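# Lift headset by headband, hold its cable with other arm

## Task

Using the left arm, keep the headset (the headset body, not its cable) steady in the air by its headband, with the headset's lowest point roughly a hand's length or more above the tabletop and no part of it sticking out past the table edge. The left fingers must pinch the headband with the left gripper commanded fully shut (-1). Those fingers may touch only the headband. Nothing other than its own cable may touch the headset, except that the right arm is allowed to. The right gripper must hold the cable firmly between its finger pads, not on the extreme tips or edges of the fingers, at a point lower than where the cable exits the ear cup. Along the stretch from the ear cup to the right grip, the cable must be well above the table and touch nothing but itself, the headset and the arms. If the right arm were removed, no part of the headset should drop more than a little. The cable's loose end must not be left dangling below tabletop height, and if it ever drops well below the tabletop or reaches well beyond the table edge, held or not, the task is failed. Declare completion only once every one of these holds; apart from the requested hold, anything that stays in place only because the robot is holding it does not count.

## Robot and tools

Robot: two arms, left_arm and right_arm, each a 6-joint arm with a parallel two-finger gripper. Bases in the scene frame: left_arm at (+0.030, +0.349, 0) m, quat_wxyz (+0.999, 0, 0, -0.035); right_arm at (-0.018, -0.300, 0) m, quat_wxyz (+0.998, 0, 0, +0.060). The names left and right are labels only; they do not match image sides.

Scene frame: origin on the tabletop midway between the arms, +z up, +x outward over the table, left_arm on the +y side. Result state lines read 'left_arm: ... | right_arm: ...' and give each gripper's end_effector_position (metres) and end_effector_quat_wxyz in this frame. That point sits between the finger pads, roughly 1 cm back from the tips. Printed positions can be off, more so at long reach. Gripper axes: fingers point along the gripper's +z, and they open and close along its y.

execute_actions(actions): a list of actions run one after another. Each action is a list of up to 15 rows; each row lasts one control step of 1/30 s, and if fewer than 15 rows are given the last one repeats. An empty list only returns state and images. A row is a flat list of 14 numbers in [-1, 1]: left_arm's dx, dy, dz, rx, ry, rz, opening, then the same seven for right_arm. Both arms always appear. dx..rz are an offset, expressed in that gripper's own axes, from the gripper's measured pose at the start of the action (for a call's first action, from the last pose a result printed). Every row refers back to that same start, not to the row before. Scale: 1.0 = 0.6 m for dx, dy, dz and 180 degrees for the rotation vector (rx, ry, rz). Opening is absolute, not an offset: +1 fully open (0.093 m), -1 closed. Optionally 12 further numbers, each 0 to 1, scale joint stiffness: left_arm's six joints then right_arm's six, in Joint positions order; they persist until changed (rows may thus be 26 long).

Per step the commanded pose is clipped to within 70 mm and 16 degrees of the measured one, then reached by damped inverse kinematics, position taking priority over orientation. Large offsets therefore need several actions; after an action an arm goes at most to its last clipped pose. Joint friction can leave the gripper up to about 31 mm short, and smaller commands may not move it at all. Elbows never quite straighten. 'Hand target' lines show where each gripper is currently being driven. A 'pose unreachable' line means the clearance check altered or blocked that arm's command.

move(target, speed, blocking): target is one 14-number row (same layout, optional stiffness), offsets measured from the pose in the latest result that printed one. Grippers travel in straight lines, finishing together, taking 0.5 to 10 s; beyond 10 s they stop short. speed is m/s, 0.002 to 0.5 (default 0.25); turning is capped at twice that in rad/s. Openings are sent at the start. Paths ignore obstacles and the other arm; grippers lag, drift and may overshoot speed near full reach. Faster contact and targets set deeper past contact press harder. The result adds a 'move:' line with the ending (done, off_target, moving, held, fault) and active limits, plus each gripper's distance from its target. Ending held: a check blocked the final step. limits=paced: the pose was clipped. limits=held: some steps were blocked, after which the arm may jump faster than speed. blocking=false returns after 0.5 s while motion continues; execute_actions and new moves are refused until a result shows the end, so use wait(0) or stop first.

wait(seconds): 0 to 10; the arms hold their last commands and a running move continues; returns early if the move ends. stop(): brakes a running move (needs room; fingers keep moving). zoom_image(camera, region): enlarged view of the latest image from cam_high, cam_low, cam_left_wrist or cam_right_wrist; region [x0, y0, x1, y1] in pixels, top-left origin, at most 504x504. All cameras give 504x504 images, in that order; calibration (K, distortion, T_world_to_cam) is supplied and may be slightly off. read_manual(section): licence texts only. finished_scene(scene): ends the current scene, given its number, irreversibly; call it only when the goal holds and will keep holding.

Gripping: grip_measured is the finger motor position on the -1..+1 scale. Pads meet near -0.94; each mm of object width adds about 0.0208, with a fixed per-gripper error up to 0.02. Sending a value below the width reading squeezes harder (up to about 50-62 N per pad, less on thin parts). Keep sending the closing value to keep holding; for the headband the left gripper must be sent -1. The last number in each arm's Joint positions list is the opening in metres.

Cautions: avoid arm-to-arm collisions and hard presses; avoid slamming, dropping or knocking anything off the table; do not let the cable end fall below the tabletop or beyond the edge. An arm meant to stay still should get the offset back to its desired pose in a reply's first call and zeros afterwards, with its proper opening each time. The robot keeps its last command while you are composing a reply. Brief external tugs or pushes may occur. Holding loads heats motors: MOTOR HOT appears at 75 °C, 90 °C stops that arm for 10 s, 100 °C makes the arm drop; these appear as OVER-TEMPERATURE FAULT lines.

Each tool is called after "Call:" as a command line: name --argument value for each argument, lists and objects as JSON in quotes; but a table of rows of numbers goes row by row, as --pt "numbers of a row", without its own name.

## Session

Call:
execute_actions --actions '[]'

Scene clock: 0.00 s.
left_arm: end_effector_position=(+0.1483, +0.6214, +0.1952) grip_measured=+1.000 end_effector_quat_wxyz=(+0.046, +0.884, +0.006, +0.466) | right_arm: end_effector_position=(+0.0146, -0.4387, +0.1289) grip_measured=+0.991 end_effector_quat_wxyz=(-0.119, +0.575, +0.809, +0.021)
Joint positions: left_arm=[ 1.711  1.69   1.395 -1.509  0.955 -1.393  0.093] | right_arm=[-1.342  1.272  1.027 -1.547  0.1    0.023  0.093]
Joint velocities: left_arm=[-0.012 -0.002  0.017  0.037 -0.007 -0.022  0.   ] | right_arm=[-0.017 -0.002 -0.012 -0.007 -0.007 -0.066 -0.001]
Motor temperatures (°C, as the motors report them): left_arm=[22 23 24 24 24 23] | right_arm=[23 24 20 22 24 24]
Hand target (left_arm): +0.148, +0.621, +0.195; +0.046, +0.884, +0.006, +0.466
Hand target (right_arm): +0.015, -0.439, +0.129; -0.119, +0.575, +0.809, +0.021
Joint stiffness scale: left_arm=[1. 1. 1. 1. 1. 1.] | right_arm=[1. 1. 1. 1. 1. 1.]

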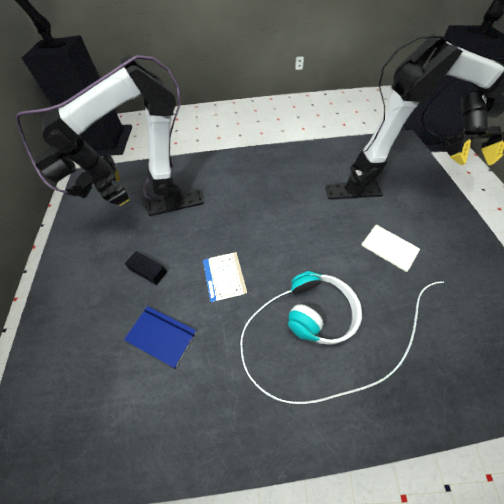

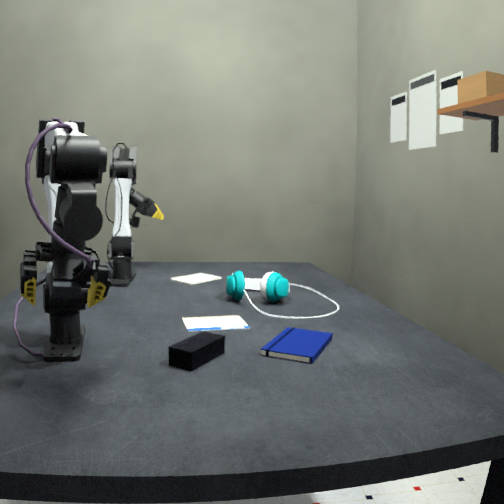

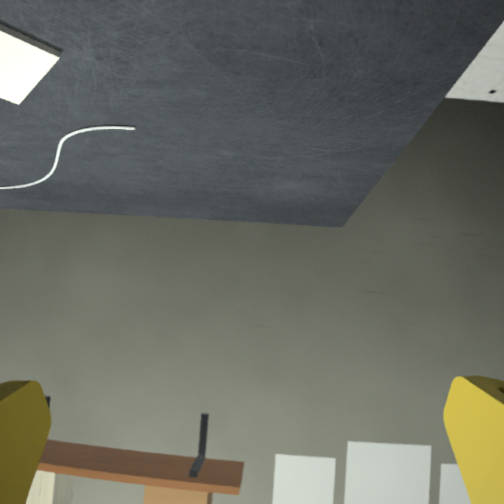

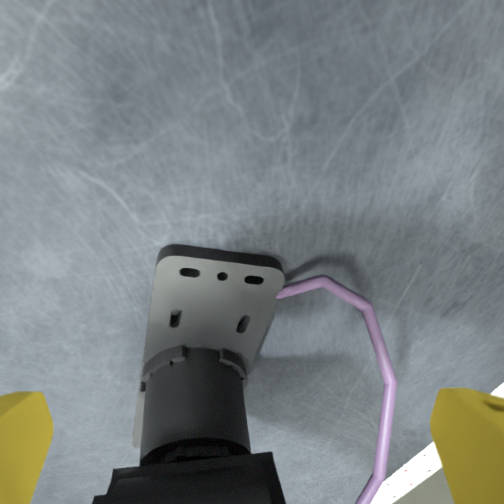

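Call:
zoom_image --camera "cam_high" --region '[220, 250, 460, 420]'

Call:
zoom_image --camera "cam_low" --region '[200, 250, 360, 330]'

Region (220, 250, 460, 420) of cam_high's 504x504 image, scaled by 2.100, with more detail than that image has; it fills the top 357 rows of this view, and the rest is white.

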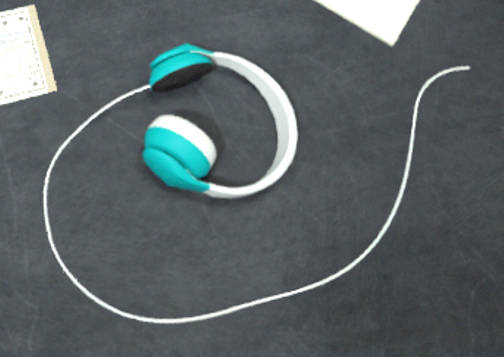

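Region (200, 250, 360, 330) of cam_low's 504x504 image, scaled by 3.150, with more detail than that image has.

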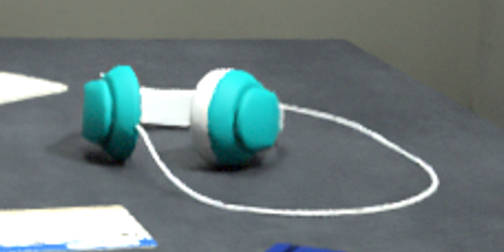

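Call:
move --target '[0.09,0.095,0.132,-0.343,-0.184,0.68,1,0.134,0.386,-0.131,0.014,-0.081,-0.391,1]' --speed 0.4

Scene clock: 102.60 s.
left_arm: end_effector_position=(+0.2397, +0.5622, +0.1917) grip_measured=+1.000 end_effector_quat_wxyz=(+0.001, -0.388, +0.922, +0.000) | right_arm: end_effector_position=(+0.2147, -0.2969, +0.1941) grip_measured=+0.991 end_effector_quat_wxyz=(+0.006, +0.008, +1.000, +0.003)
Joint positions: left_arm=[ 0.863  1.698  1.693 -1.563  0.001 -0.002  0.093] | right_arm=[-0.111  1.438  1.443 -1.564 -0.007  0.024  0.093]
Joint velocities: left_arm=[ 0.007 -0.032  0.007  0.022  0.066  0.007  0.   ] | right_arm=[-0.012 -0.012 -0.017 -0.11   0.007  0.007 -0.001]
Motor temperatures (°C, as the motors report them): left_arm=[22 28 29 24 24 23] | right_arm=[23 25 27 22 24 24]
Hand target (left_arm): +0.241, +0.563, +0.198; +0.006, -0.381, +0.925, +0.009
Hand target (right_arm): +0.217, -0.294, +0.195; -0.001, -0.001, +1.000, +0.005
Off the commanded pose (left_arm): 0.009 m, 1 deg.
Off the commanded pose (right_arm): 0.007 m, 1 deg.
Joint stiffness scale: left_arm=[1. 1. 1. 1. 1. 1.] | right_arm=[1. 1. 1. 1. 1. 1.]
joint sent to its limit (left arm) — the command would take joint 4 (wrist pitch) past its lower limit, so that joint was sent only as far as its limit.
joint sent to its limit (right arm) — the command would take joint 4 (wrist pitch) past its lower limit, so that joint was sent only as far as its limit.
move: done
camera_calibration (this result's frames):
cam_left_wrist: T_world_to_cam=[[0.702488, -0.711664, -0.00666198, 0.235849], [-0.642942, -0.638611, 0.422849, 0.467873], [-0.305181, -0.292763, -0.906175, 0.492405], [0, 0, 0, 1]] pos_world=[0.285407, 0.610792, 0.249936]
cam_right_wrist: T_world_to_cam=[[-0.0198237, -0.999545, 0.0227441, -0.300344], [-0.913603, 0.0273504, 0.405686, 0.167179], [-0.406123, -0.0127369, -0.913729, 0.341183], [0, 0, 0, 1]] pos_world=[0.285344, -0.300434, 0.250758]

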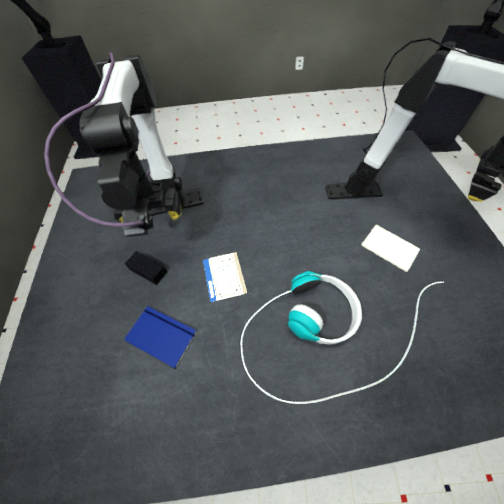

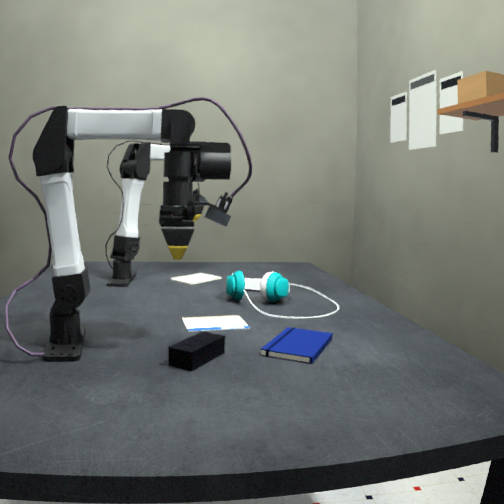

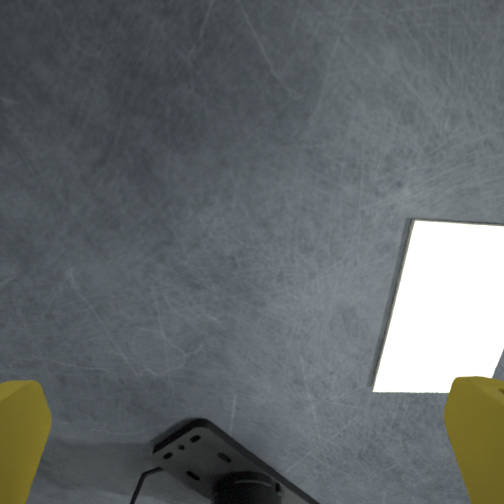

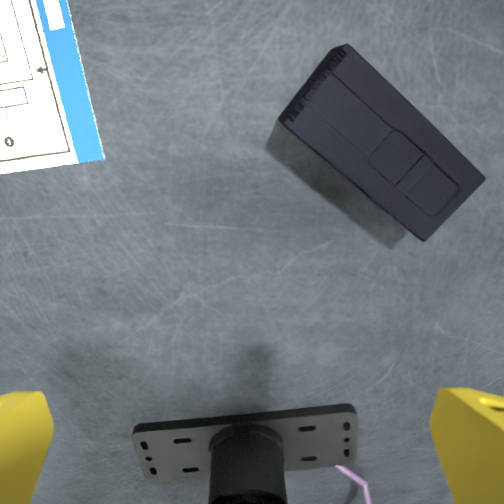

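Call:
move --target '[0.173,-0.694,0.108,0.044,-0.075,0.334,1,0.008,0.317,0.073,-0.107,-0.293,-0.205,1]' --speed 0.3

Scene clock: 124.83 s.
left_arm: end_effector_position=(+0.4659, +0.2045, +0.1200) grip_measured=+1.000 end_effector_quat_wxyz=(+0.121, +0.128, +0.984, -0.007) | right_arm: end_effector_position=(+0.2143, -0.1052, +0.1574) grip_measured=+0.991 end_effector_quat_wxyz=(+0.437, -0.298, +0.832, +0.164)
Joint positions: left_arm=[-0.262  2.084  1.89  -1.136 -0.035 -0.07   0.093] | right_arm=[ 0.574  0.879  0.548 -0.268 -0.009  0.009  0.093]
Joint velocities: left_arm=[-0.002 -0.012 -0.027 -0.037 -0.007 -0.007  0.   ] | right_arm=[-0.017  0.012  0.002 -0.022 -0.051  0.051 -0.   ]
Motor temperatures (°C, as the motors report them): left_arm=[22 29 31 24 24 23] | right_arm=[23 25 29 22 24 24]
Hand target (left_arm): +0.469, +0.205, +0.122; +0.126, +0.130, +0.984, -0.003
Hand target (right_arm): +0.211, -0.107, +0.149; +0.436, -0.304, +0.832, +0.158
Off the commanded pose (left_arm): 0.010 m, 1 deg.
Off the commanded pose (right_arm): 0.006 m, 1 deg.
Joint stiffness scale: left_arm=[1. 1. 1. 1. 1. 1.] | right_arm=[1. 1. 1. 1. 1. 1.]
move: done
camera_calibration (this result's frames):
cam_left_wrist: T_world_to_cam=[[-0.267004, -0.963286, -0.0280835, 0.327653], [-0.946709, 0.256739, 0.194491, 0.400968], [-0.18014, 0.0785169, -0.980502, 0.266464], [0, 0, 0, 1]] pos_world=[0.515086, 0.191757, 0.192485]
cam_right_wrist: T_world_to_cam=[[0.619334, -0.785127, 0.0011543, -0.219016], [-0.67212, -0.530949, -0.51609, 0.211086], [0.405809, 0.318856, -0.856534, 0.161754], [0, 0, 0, 1]] pos_world=[0.211878, -0.111456, 0.24774]

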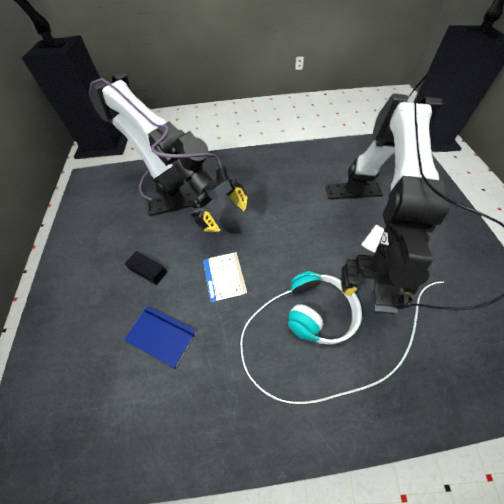

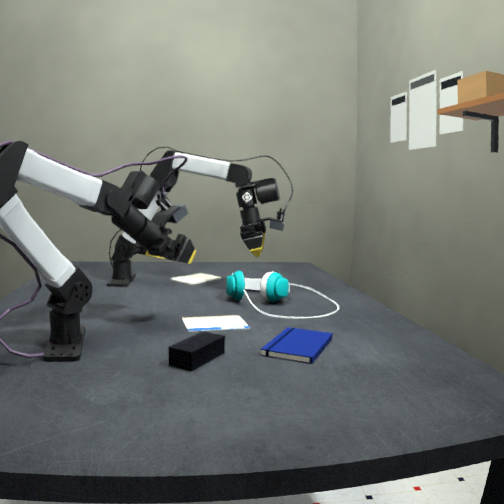

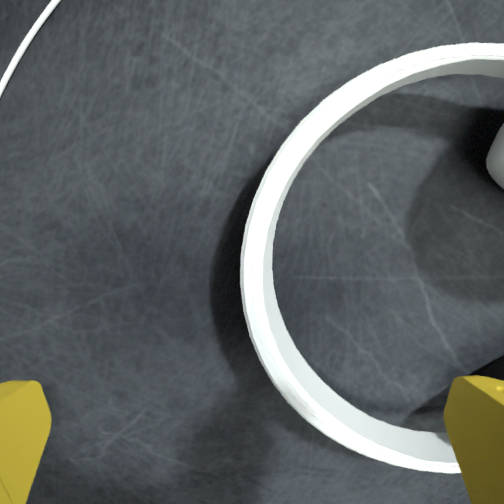

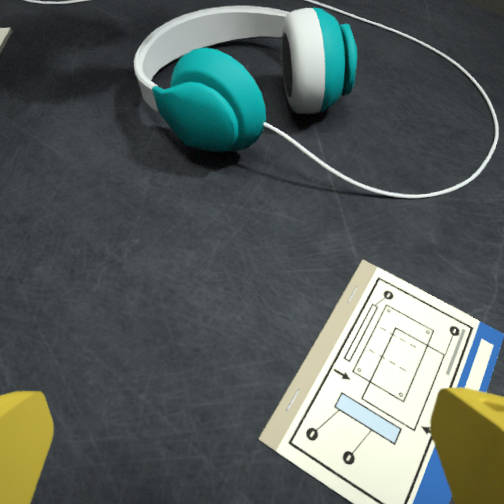

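Call:
move --target '[0.011,0.004,0.165,0,0,0,0,0,0,0,0,0,0,1]' --speed 0.1

Scene clock: 143.30 s.
left_arm: end_effector_position=(+0.4842, +0.1982, +0.0289) grip_measured=+0.002 end_effector_quat_wxyz=(+0.125, +0.130, +0.983, -0.008) | right_arm: end_effector_position=(+0.2145, -0.1051, +0.1577) grip_measured=+0.991 end_effector_quat_wxyz=(+0.438, -0.298, +0.832, +0.164)
Joint positions: left_arm=[-0.262  2.198  1.703 -0.826 -0.035 -0.064  0.045] | right_arm=[ 0.574  0.879  0.548 -0.267 -0.009  0.009  0.093]
Joint velocities: left_arm=[ 0.007 -0.002  0.012 -0.007 -0.007 -0.007  0.001] | right_arm=[ 0.002  0.002 -0.017  0.095 -0.051 -0.051  0.   ]
Motor temperatures (°C, as the motors report them): left_arm=[22 32 32 25 24 23] | right_arm=[23 25 28 26 24 24]
Hand target (left_arm): +0.484, +0.204, +0.023; +0.121, +0.128, +0.984, -0.007
Hand target (right_arm): +0.214, -0.105, +0.157; +0.437, -0.298, +0.832, +0.164
Off the commanded pose (left_arm): 0.009 m, 1 deg.
Off the commanded pose (right_arm): 0.000 m, 0 deg.
Joint stiffness scale: left_arm=[1. 1. 1. 1. 1. 1.] | right_arm=[1. 1. 1. 1. 1. 1.]
move: done
camera_calibration (this result's frames):
cam_left_wrist: T_world_to_cam=[[-0.272475, -0.961723, -0.0291029, 0.326267], [-0.94667, 0.262559, 0.186758, 0.436682], [-0.171968, 0.0784377, -0.981975, 0.177045], [0, 0, 0, 1]] pos_world=[0.532739, 0.185237, 0.101795]
cam_right_wrist: T_world_to_cam=[[0.619501, -0.784995, 0.00143166, -0.219077], [-0.671294, -0.530714, -0.517405, 0.211477], [0.40692, 0.319572, -0.85574, 0.16162], [0, 0, 0, 1]] pos_world=[0.211915, -0.11139, 0.248037]

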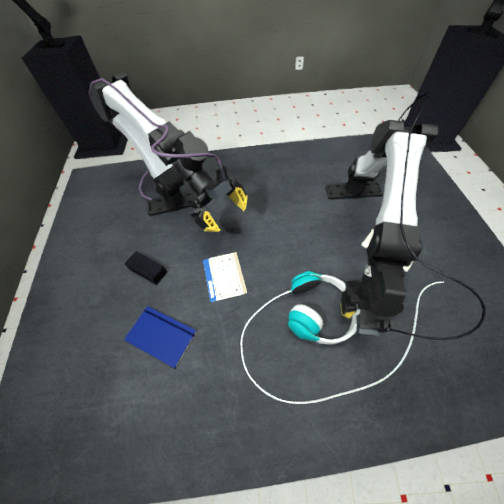

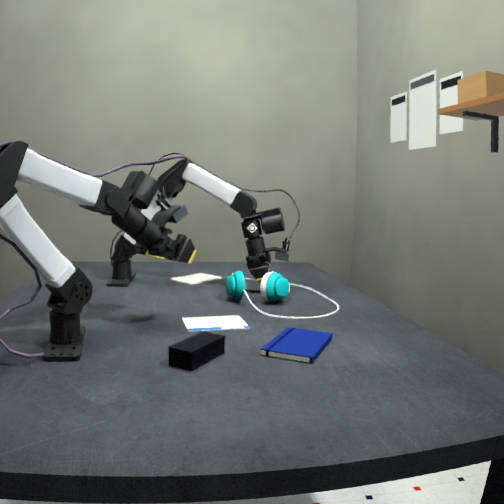

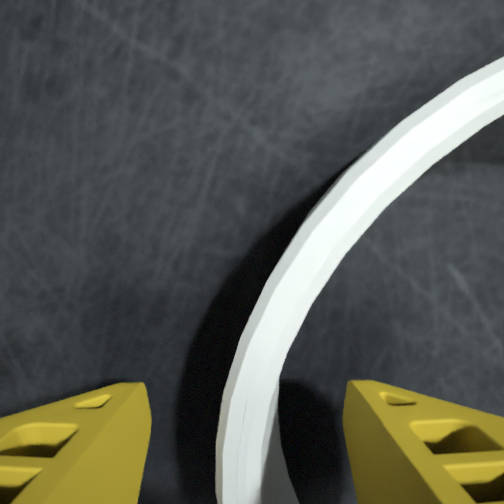

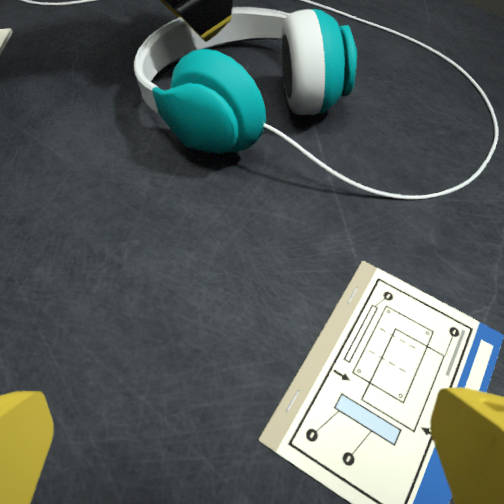

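Call:
zoom_image --camera "cam_right_wrist" --region '[120, 0, 320, 120]'

Call:
zoom_image --camera "cam_low" --region '[210, 240, 310, 310]'

Region (120, 0, 320, 120) of cam_right_wrist's 504x504 image, scaled by 2.520, with more detail than that image has; it fills the top 302 rows of this view, and the rest is white.

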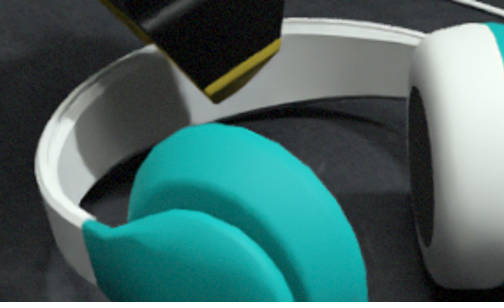

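Region (210, 240, 310, 310) of cam_low's 504x504 image, scaled by 5.040, with more detail than that image has; it fills the top 353 rows of this view, and the rest is white.

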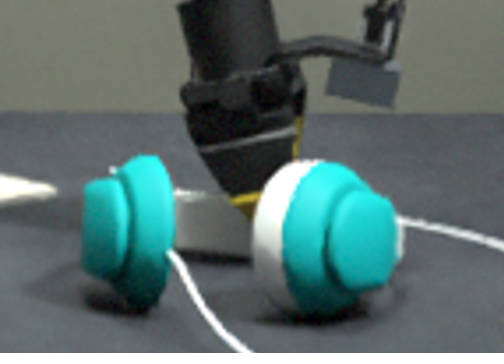

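Call:
move --target '[0,0,0.03,0,0,0,0,0,0,0,0,0,0,1]' --speed 0.04

Call:
zoom_image --camera "cam_right_wrist" --region '[120, 0, 320, 120]'

Scene clock: 157.10 s.
left_arm: end_effector_position=(+0.4897, +0.1963, +0.0184) grip_measured=+0.002 end_effector_quat_wxyz=(+0.129, +0.130, +0.983, -0.008) | right_arm: end_effector_position=(+0.2145, -0.1051, +0.1577) grip_measured=+0.991 end_effector_quat_wxyz=(+0.438, -0.298, +0.832, +0.164)
Joint positions: left_arm=[-0.262  2.225  1.703 -0.791 -0.035 -0.064  0.045] | right_arm=[ 0.574  0.879  0.548 -0.267 -0.009  0.009  0.093]
Joint velocities: left_arm=[-0.022  0.027  0.007  0.037 -0.022  0.037 -0.   ] | right_arm=[ 0.007  0.007 -0.012  0.022 -0.007  0.022 -0.001]
Motor temperatures (°C, as the motors report them): left_arm=[22 34 32 25 24 23] | right_arm=[23 25 30 28 24 24]
Hand target (left_arm): +0.489, +0.197, +0.012; +0.125, +0.131, +0.983, -0.008
Hand target (right_arm): +0.215, -0.105, +0.158; +0.438, -0.298, +0.832, +0.164
Off the commanded pose (left_arm): 0.007 m, 0 deg.
Off the commanded pose (right_arm): 0.000 m, 0 deg.
Joint stiffness scale: left_arm=[1. 1. 1. 1. 1. 1.] | right_arm=[1. 1. 1. 1. 1. 1.]
move: done
camera_calibration (this result's frames):
cam_left_wrist: T_world_to_cam=[[-0.27261, -0.961695, -0.0287501, 0.325687], [-0.947961, 0.263369, 0.178904, 0.445006], [-0.164479, 0.0760251, -0.983446, 0.164642], [0, 0, 0, 1]] pos_world=[0.537714, 0.183493, 0.0916663]
cam_right_wrist: T_world_to_cam=[[0.619501, -0.784995, 0.00143166, -0.219077], [-0.671294, -0.530714, -0.517405, 0.211477], [0.40692, 0.319572, -0.85574, 0.16162], [0, 0, 0, 1]] pos_world=[0.211915, -0.11139, 0.248037]

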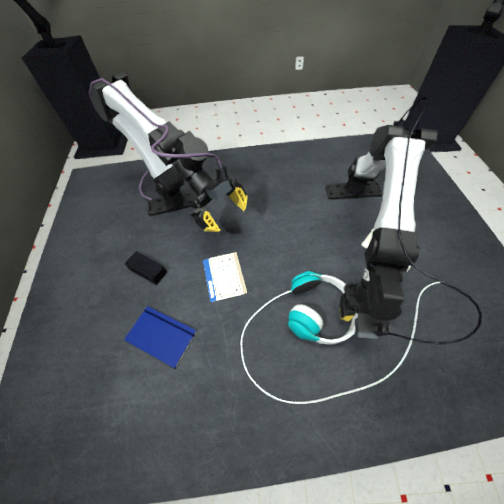

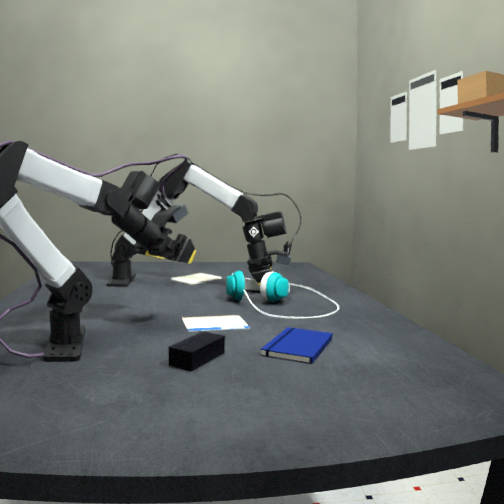

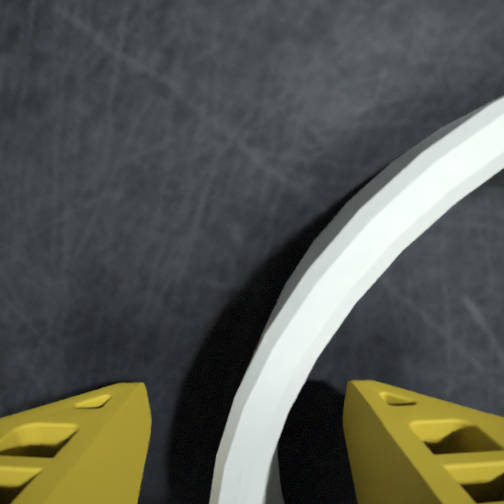

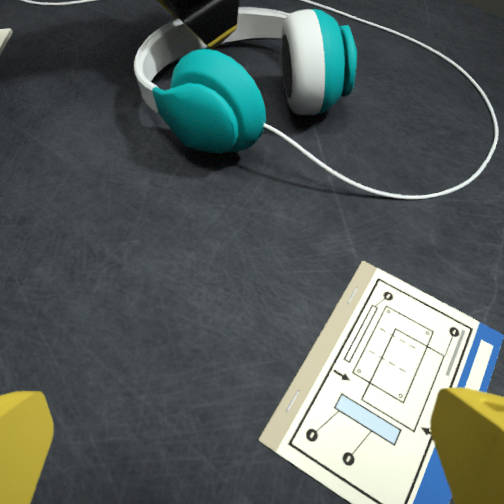

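Region (120, 0, 320, 120) of cam_right_wrist's 504x504 image, scaled by 2.520, with more detail than that image has; it fills the top 302 rows of this view, and the rest is white.

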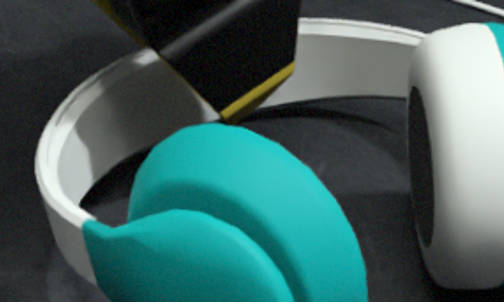

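Call:
move --target '[0,0,0,0,0,0,-1,0,0,0,0,0,0,1]' --speed 0.04

Call:
move --target '[0.03,0,-0.2,0,0,0,-1,0,0,0,0,0,0,1]' --speed 0.08

Scene clock: 164.00 s.
left_arm: end_effector_position=(+0.4906, +0.1880, +0.0262) grip_measured=-0.884 end_effector_quat_wxyz=(+0.137, +0.135, +0.981, -0.031) | right_arm: end_effector_position=(+0.2145, -0.1051, +0.1577) grip_measured=+0.991 end_effector_quat_wxyz=(+0.438, -0.298, +0.832, +0.164)
Joint positions: left_arm=[-0.263  2.21   1.703 -0.782  0.008 -0.062  0.003] | right_arm=[ 0.574  0.879  0.548 -0.267 -0.009  0.009  0.093]
Joint velocities: left_arm=[-0.027  0.002  0.002  0.022  0.022 -0.037  0.   ] | right_arm=[-0.002 -0.017 -0.002  0.037  0.022 -0.037 -0.   ]
Motor temperatures (°C, as the motors report them): left_arm=[22 34 32 25 24 23] | right_arm=[23 25 30 29 24 24]
Hand target (left_arm): +0.490, +0.196, +0.019; +0.129, +0.131, +0.983, -0.009
Hand target (right_arm): +0.215, -0.105, +0.158; +0.438, -0.298, +0.832, +0.164
Off the commanded pose (left_arm): 0.011 m, 3 deg.
Off the commanded pose (right_arm): 0.000 m, 0 deg.
Joint stiffness scale: left_arm=[1. 1. 1. 1. 1. 1.] | right_arm=[1. 1. 1. 1. 1. 1.]
move: off_target (left_arm)
camera_calibration (this result's frames):
cam_left_wrist: T_world_to_cam=[[-0.286313, -0.958048, 0.0129716, 0.323107], [-0.945672, 0.284739, 0.156934, 0.442033], [-0.154044, 0.0326652, -0.987524, 0.176189], [0, 0, 0, 1]] pos_world=[0.537669, 0.177933, 0.10043]
cam_right_wrist: T_world_to_cam=[[0.619501, -0.784995, 0.00143166, -0.219077], [-0.671294, -0.530714, -0.517405, 0.211477], [0.40692, 0.319572, -0.85574, 0.16162], [0, 0, 0, 1]] pos_world=[0.211915, -0.11139, 0.248037]

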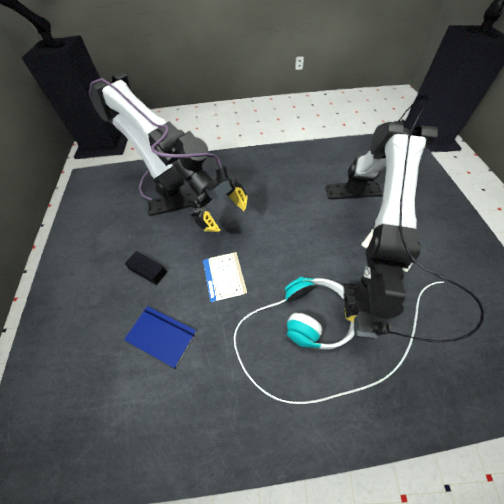

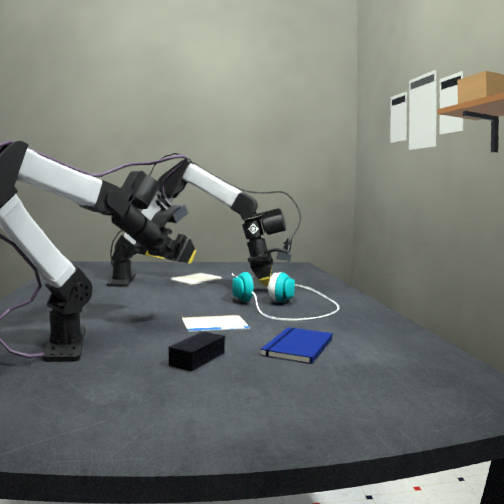

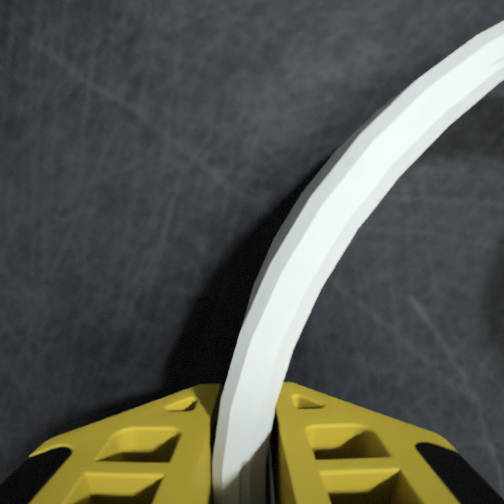

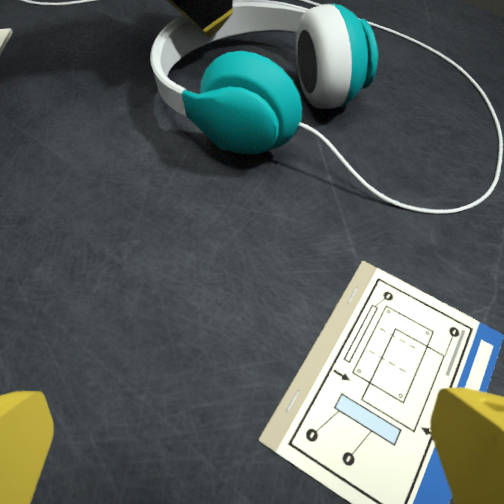

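Scene clock: 165.90 s.
left_arm: end_effector_position=(+0.4357, +0.2100, +0.1160) grip_measured=-0.884 end_effector_quat_wxyz=(+0.111, +0.135, +0.984, -0.018) | right_arm: end_effector_position=(+0.2145, -0.1051, +0.1577) grip_measured=+0.991 end_effector_quat_wxyz=(+0.438, -0.298, +0.832, +0.164)
Joint positions: left_arm=[-0.263  1.97   1.712 -1.087 -0.009 -0.06   0.003] | right_arm=[ 0.574  0.879  0.548 -0.267 -0.009  0.009  0.093]
Joint velocities: left_arm=[ 0.007  0.007  0.012 -0.037 -0.051 -0.022  0.001] | right_arm=[-0.007  0.002 -0.022  0.066  0.037  0.007  0.   ]
Motor temperatures (°C, as the motors report them): left_arm=[22 35 32 25 24 23] | right_arm=[23 25 30 29 24 24]
Hand target (left_arm): +0.441, +0.205, +0.135; +0.137, +0.135, +0.981, -0.031
Hand target (right_arm): +0.215, -0.105, +0.158; +0.438, -0.298, +0.832, +0.164
Off the commanded pose (left_arm): 0.022 m, 3 deg.
Off the commanded pose (right_arm): 0.000 m, 0 deg.
Joint stiffness scale: left_arm=[1. 1. 1. 1. 1. 1.] | right_arm=[1. 1. 1. 1. 1. 1.]
move: off_target (left_arm)
camera_calibration (this result's frames):
cam_left_wrist: T_world_to_cam=[[-0.283524, -0.958946, -0.00611973, 0.32847], [-0.937682, 0.275888, 0.211279, 0.361827], [-0.200917, 0.065641, -0.977407, 0.268048], [0, 0, 0, 1]] pos_world=[0.486263, 0.197566, 0.187555]
cam_right_wrist: T_world_to_cam=[[0.619501, -0.784995, 0.00143166, -0.219077], [-0.671294, -0.530714, -0.517405, 0.211477], [0.40692, 0.319572, -0.85574, 0.16162], [0, 0, 0, 1]] pos_world=[0.211915, -0.11139, 0.248037]

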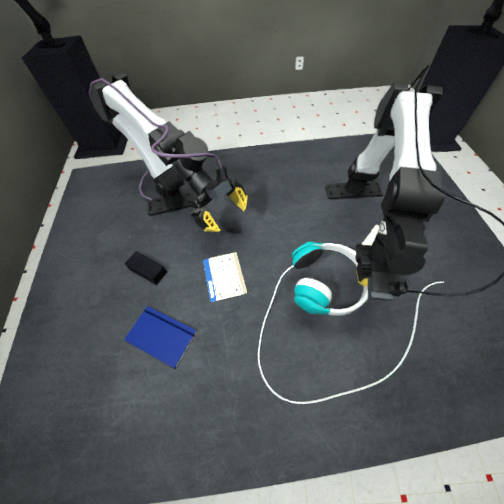

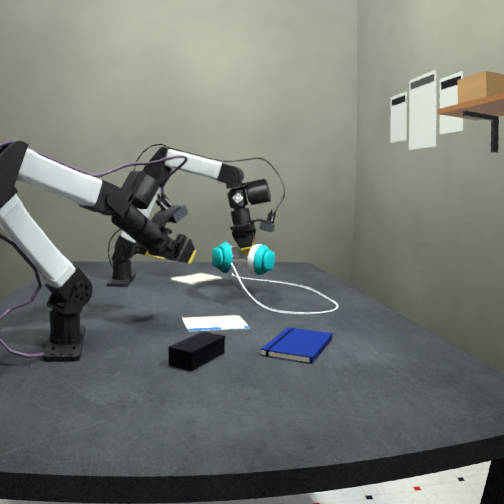

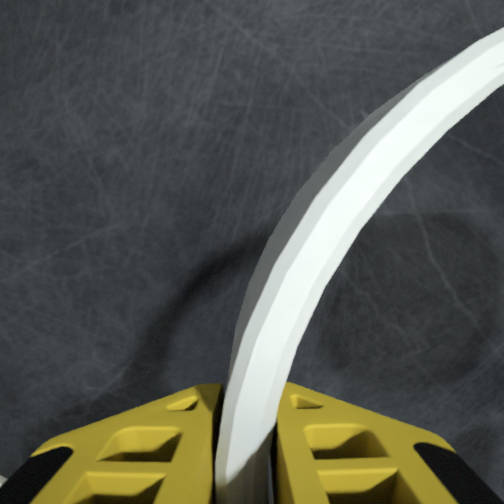

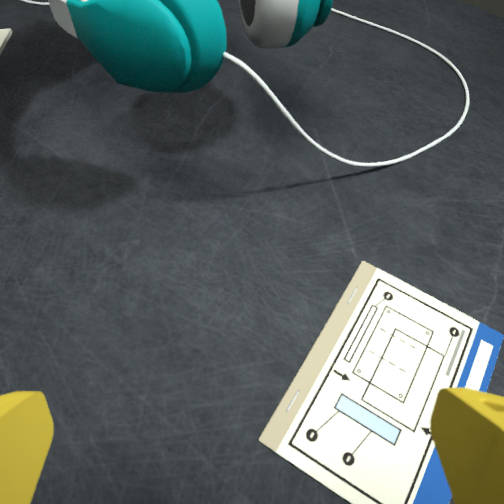

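Call:
move --target '[0.051,-0.022,-0.39,0,-0.083,0,-1,0,0,0,0,0,0,1]' --speed 0.12

Scene clock: 182.50 s.
left_arm: end_effector_position=(+0.3569, +0.2239, +0.3226) grip_measured=-0.884 end_effector_quat_wxyz=(+0.232, +0.136, +0.963, -0.021) | right_arm: end_effector_position=(+0.2145, -0.1051, +0.1577) grip_measured=+0.991 end_effector_quat_wxyz=(+0.438, -0.298, +0.832, +0.164)
Joint positions: left_arm=[-0.331  1.682  2.145 -1.569 -0.076 -0.104  0.003] | right_arm=[ 0.574  0.879  0.548 -0.267 -0.009  0.009  0.093]
Joint velocities: left_arm=[-0.007 -0.002  0.012 -0.066  0.051 -0.066  0.001] | right_arm=[ 0.017 -0.002 -0.012 -0.037 -0.007 -0.051  0.001]
Motor temperatures (°C, as the motors report them): left_arm=[22 36 34 26 24 23] | right_arm=[23 25 31 30 24 24]
Hand target (left_arm): +0.352, +0.220, +0.335; +0.248, +0.132, +0.959, -0.035
Hand target (right_arm): +0.215, -0.105, +0.158; +0.438, -0.298, +0.832, +0.164
Off the commanded pose (left_arm): 0.016 m, 2 deg.
Off the commanded pose (right_arm): 0.000 m, 0 deg.
Joint stiffness scale: left_arm=[1. 1. 1. 1. 1. 1.] | right_arm=[1. 1. 1. 1. 1. 1.]
joint sent to its limit (left arm) — the command would take joint 4 (wrist pitch) past its lower limit, so that joint was sent only as far as its limit.
move: off_target (left_arm)
camera_calibration (this result's frames):
cam_left_wrist: T_world_to_cam=[[-0.282343, -0.958645, -0.0358075, 0.329871], [-0.958509, 0.283438, -0.0303908, 0.324226], [0.0392832, 0.0257411, -0.998897, 0.383374], [0, 0, 0, 1]] pos_world=[0.38885, 0.214462, 0.404616]
cam_right_wrist: T_world_to_cam=[[0.619501, -0.784995, 0.00143166, -0.219077], [-0.671294, -0.530714, -0.517405, 0.211477], [0.40692, 0.319572, -0.85574, 0.16162], [0, 0, 0, 1]] pos_world=[0.211915, -0.11139, 0.248037]

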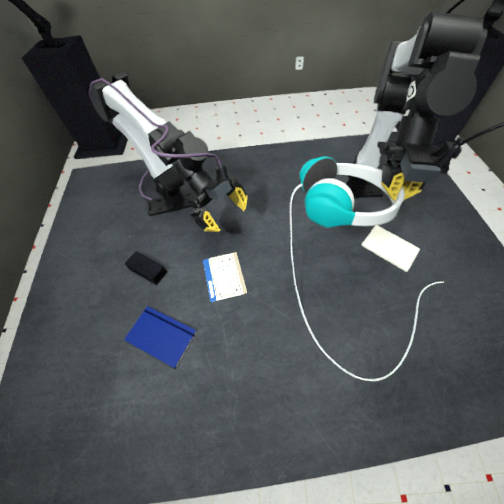

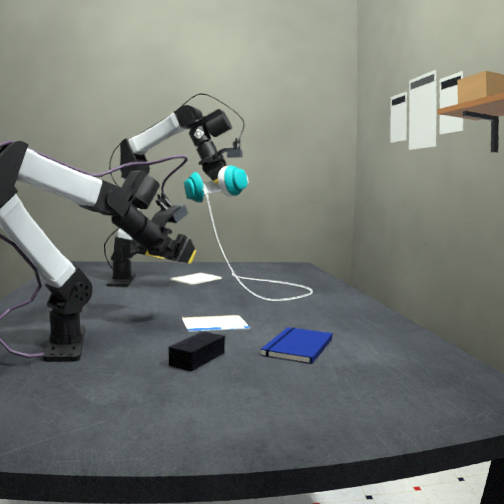

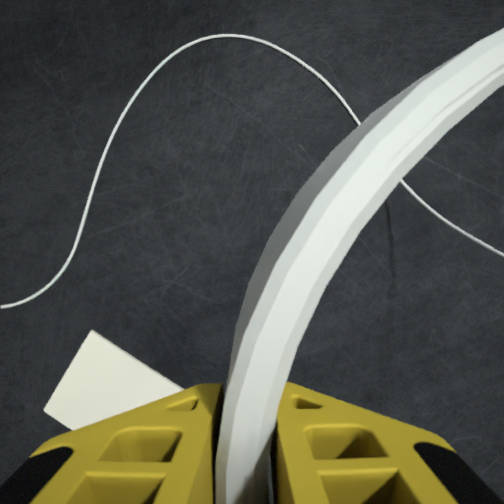

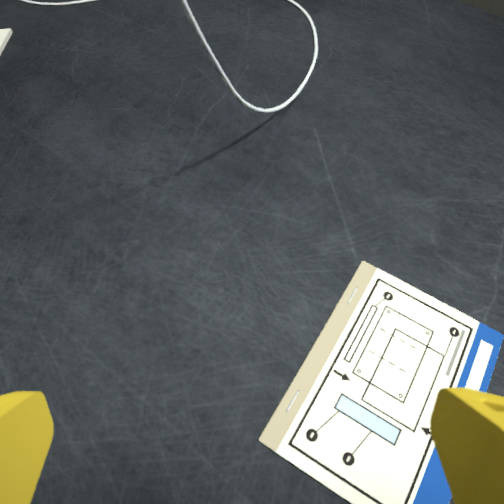

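Call:
zoom_image --camera "cam_low" --region '[140, 140, 320, 320]'

Call:
zoom_image --camera "cam_high" --region '[190, 140, 440, 390]'

Region (140, 140, 320, 320) of cam_low's 504x504 image, scaled by 2.800, with more detail than that image has.

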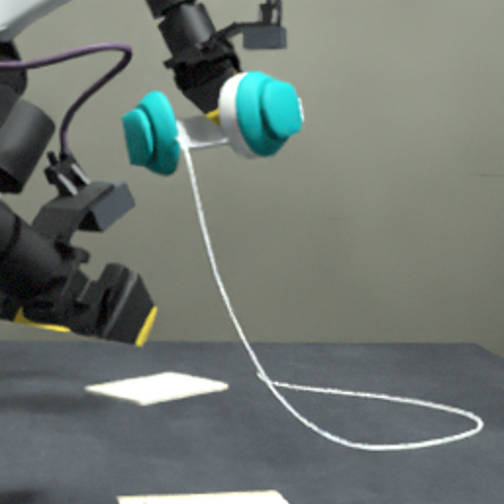

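Region (190, 140, 440, 390) of cam_high's 504x504 image, scaled by 2.016, with more detail than that image has.

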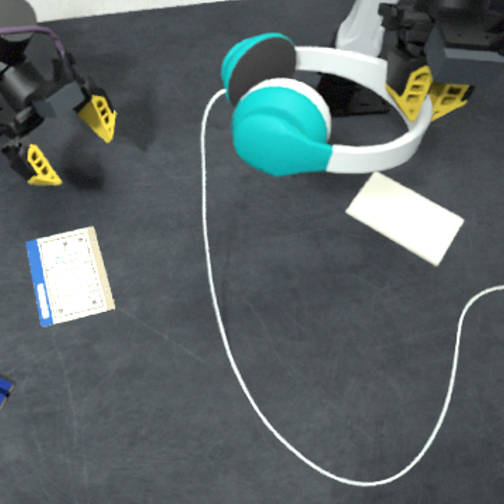

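Call:
move --target '[0,0,0,0,0,0,-1,-0.128,0.032,0.159,0,-0.111,0,1]' --speed 0.15

Call:
zoom_image --camera "cam_low" --region '[140, 140, 320, 320]'

Call:
zoom_image --camera "cam_high" --region '[190, 140, 440, 390]'

Scene clock: 213.67 s.
left_arm: end_effector_position=(+0.3577, +0.2258, +0.3227) grip_measured=-0.884 end_effector_quat_wxyz=(+0.233, +0.137, +0.963, -0.015) | right_arm: end_effector_position=(+0.2926, -0.0194, +0.1612) grip_measured=+0.991 end_effector_quat_wxyz=(+0.570, -0.272, +0.746, +0.211)
Joint positions: left_arm=[-0.331  1.682  2.145 -1.569 -0.089 -0.097  0.003] | right_arm=[0.635 1.426 0.548 0.613 0.049 0.018 0.093]
Joint velocities: left_arm=[-0.017  0.012 -0.017 -0.007  0.022  0.051  0.   ] | right_arm=[-0.007 -0.012  0.002 -0.081  0.022 -0.022  0.   ]
Motor temperatures (°C, as the motors report them): left_arm=[22 33 34 27 24 23] | right_arm=[23 25 33 32 24 24]
Hand target (left_arm): +0.357, +0.224, +0.323; +0.232, +0.135, +0.963, -0.021
Hand target (right_arm): +0.297, -0.012, +0.167; +0.576, -0.268, +0.742, +0.213
Off the commanded pose (left_arm): 0.002 m, 1 deg.
Off the commanded pose (right_arm): 0.010 m, 1 deg.
Joint stiffness scale: left_arm=[1. 1. 1. 1. 1. 1.] | right_arm=[1. 1. 1. 1. 1. 1.]
move: done
camera_calibration (this result's frames):
cam_left_wrist: T_world_to_cam=[[-0.282434, -0.958005, -0.0495742, 0.33625], [-0.958268, 0.284138, -0.0314219, 0.324476], [0.0441883, 0.0386307, -0.998276, 0.378582], [0, 0, 0, 1]] pos_world=[0.389175, 0.215308, 0.404794]
cam_right_wrist: T_world_to_cam=[[0.62281, -0.782373, -0.000719672, -0.200742], [-0.500945, -0.398072, -0.768501, 0.304413], [0.600968, 0.47899, -0.639848, 0.0169743], [0, 0, 0, 1]] pos_world=[0.267317, -0.0440075, 0.244658]

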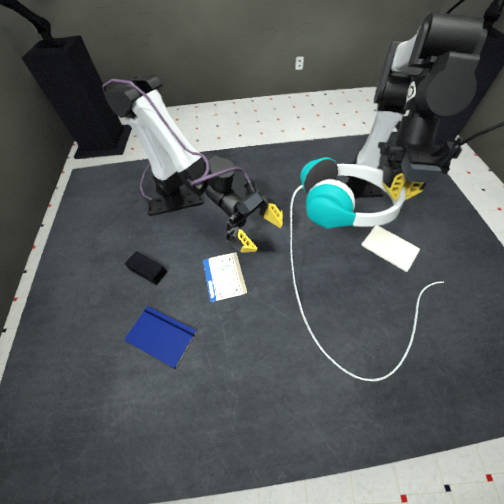

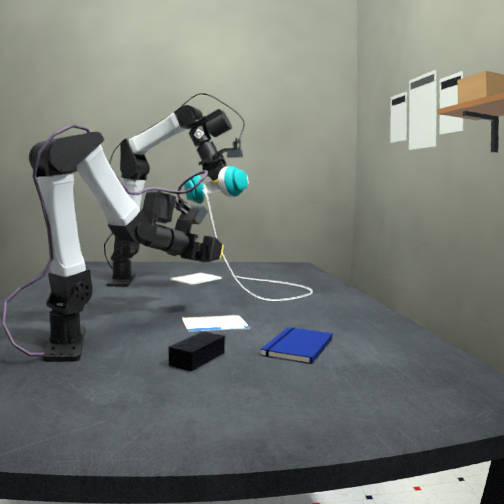

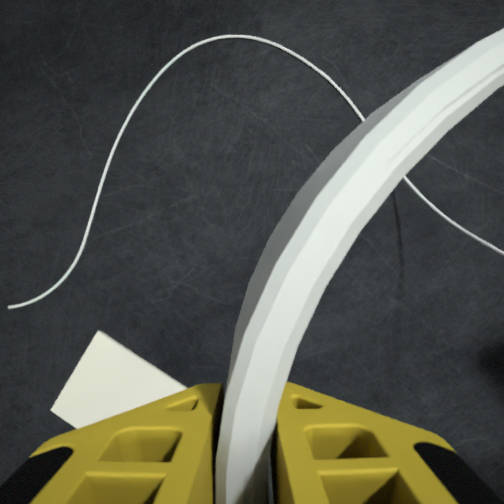

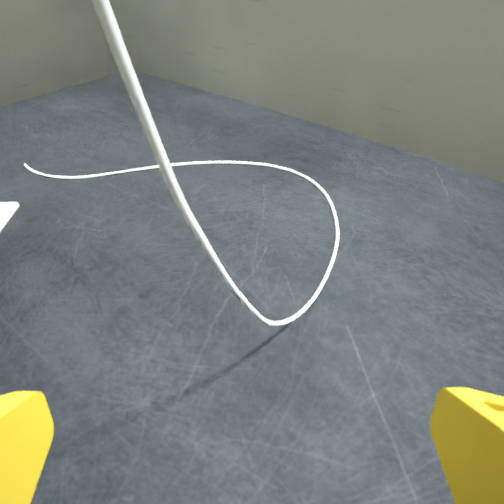

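Region (140, 140, 320, 320) of cam_low's 504x504 image, scaled by 2.800, with more detail than that image has.

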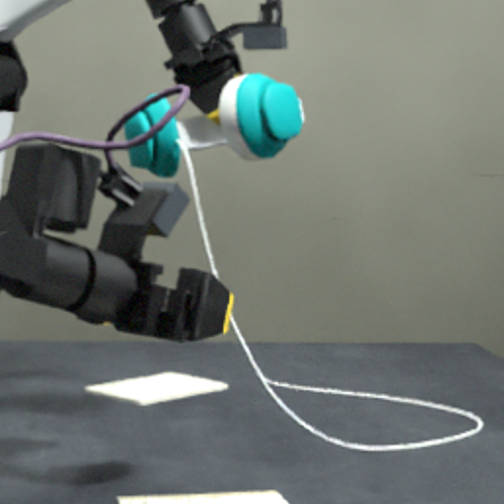

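Region (190, 140, 440, 390) of cam_high's 504x504 image, scaled by 2.016, with more detail than that image has.

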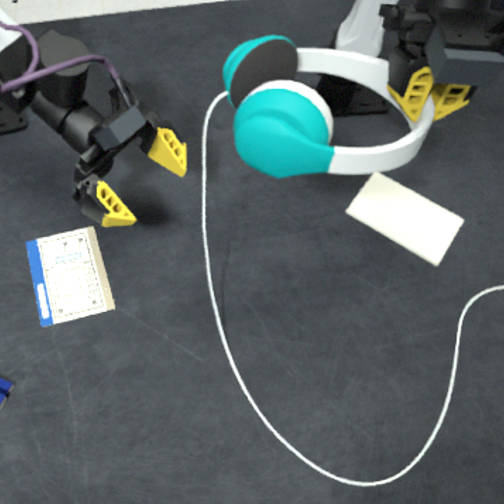

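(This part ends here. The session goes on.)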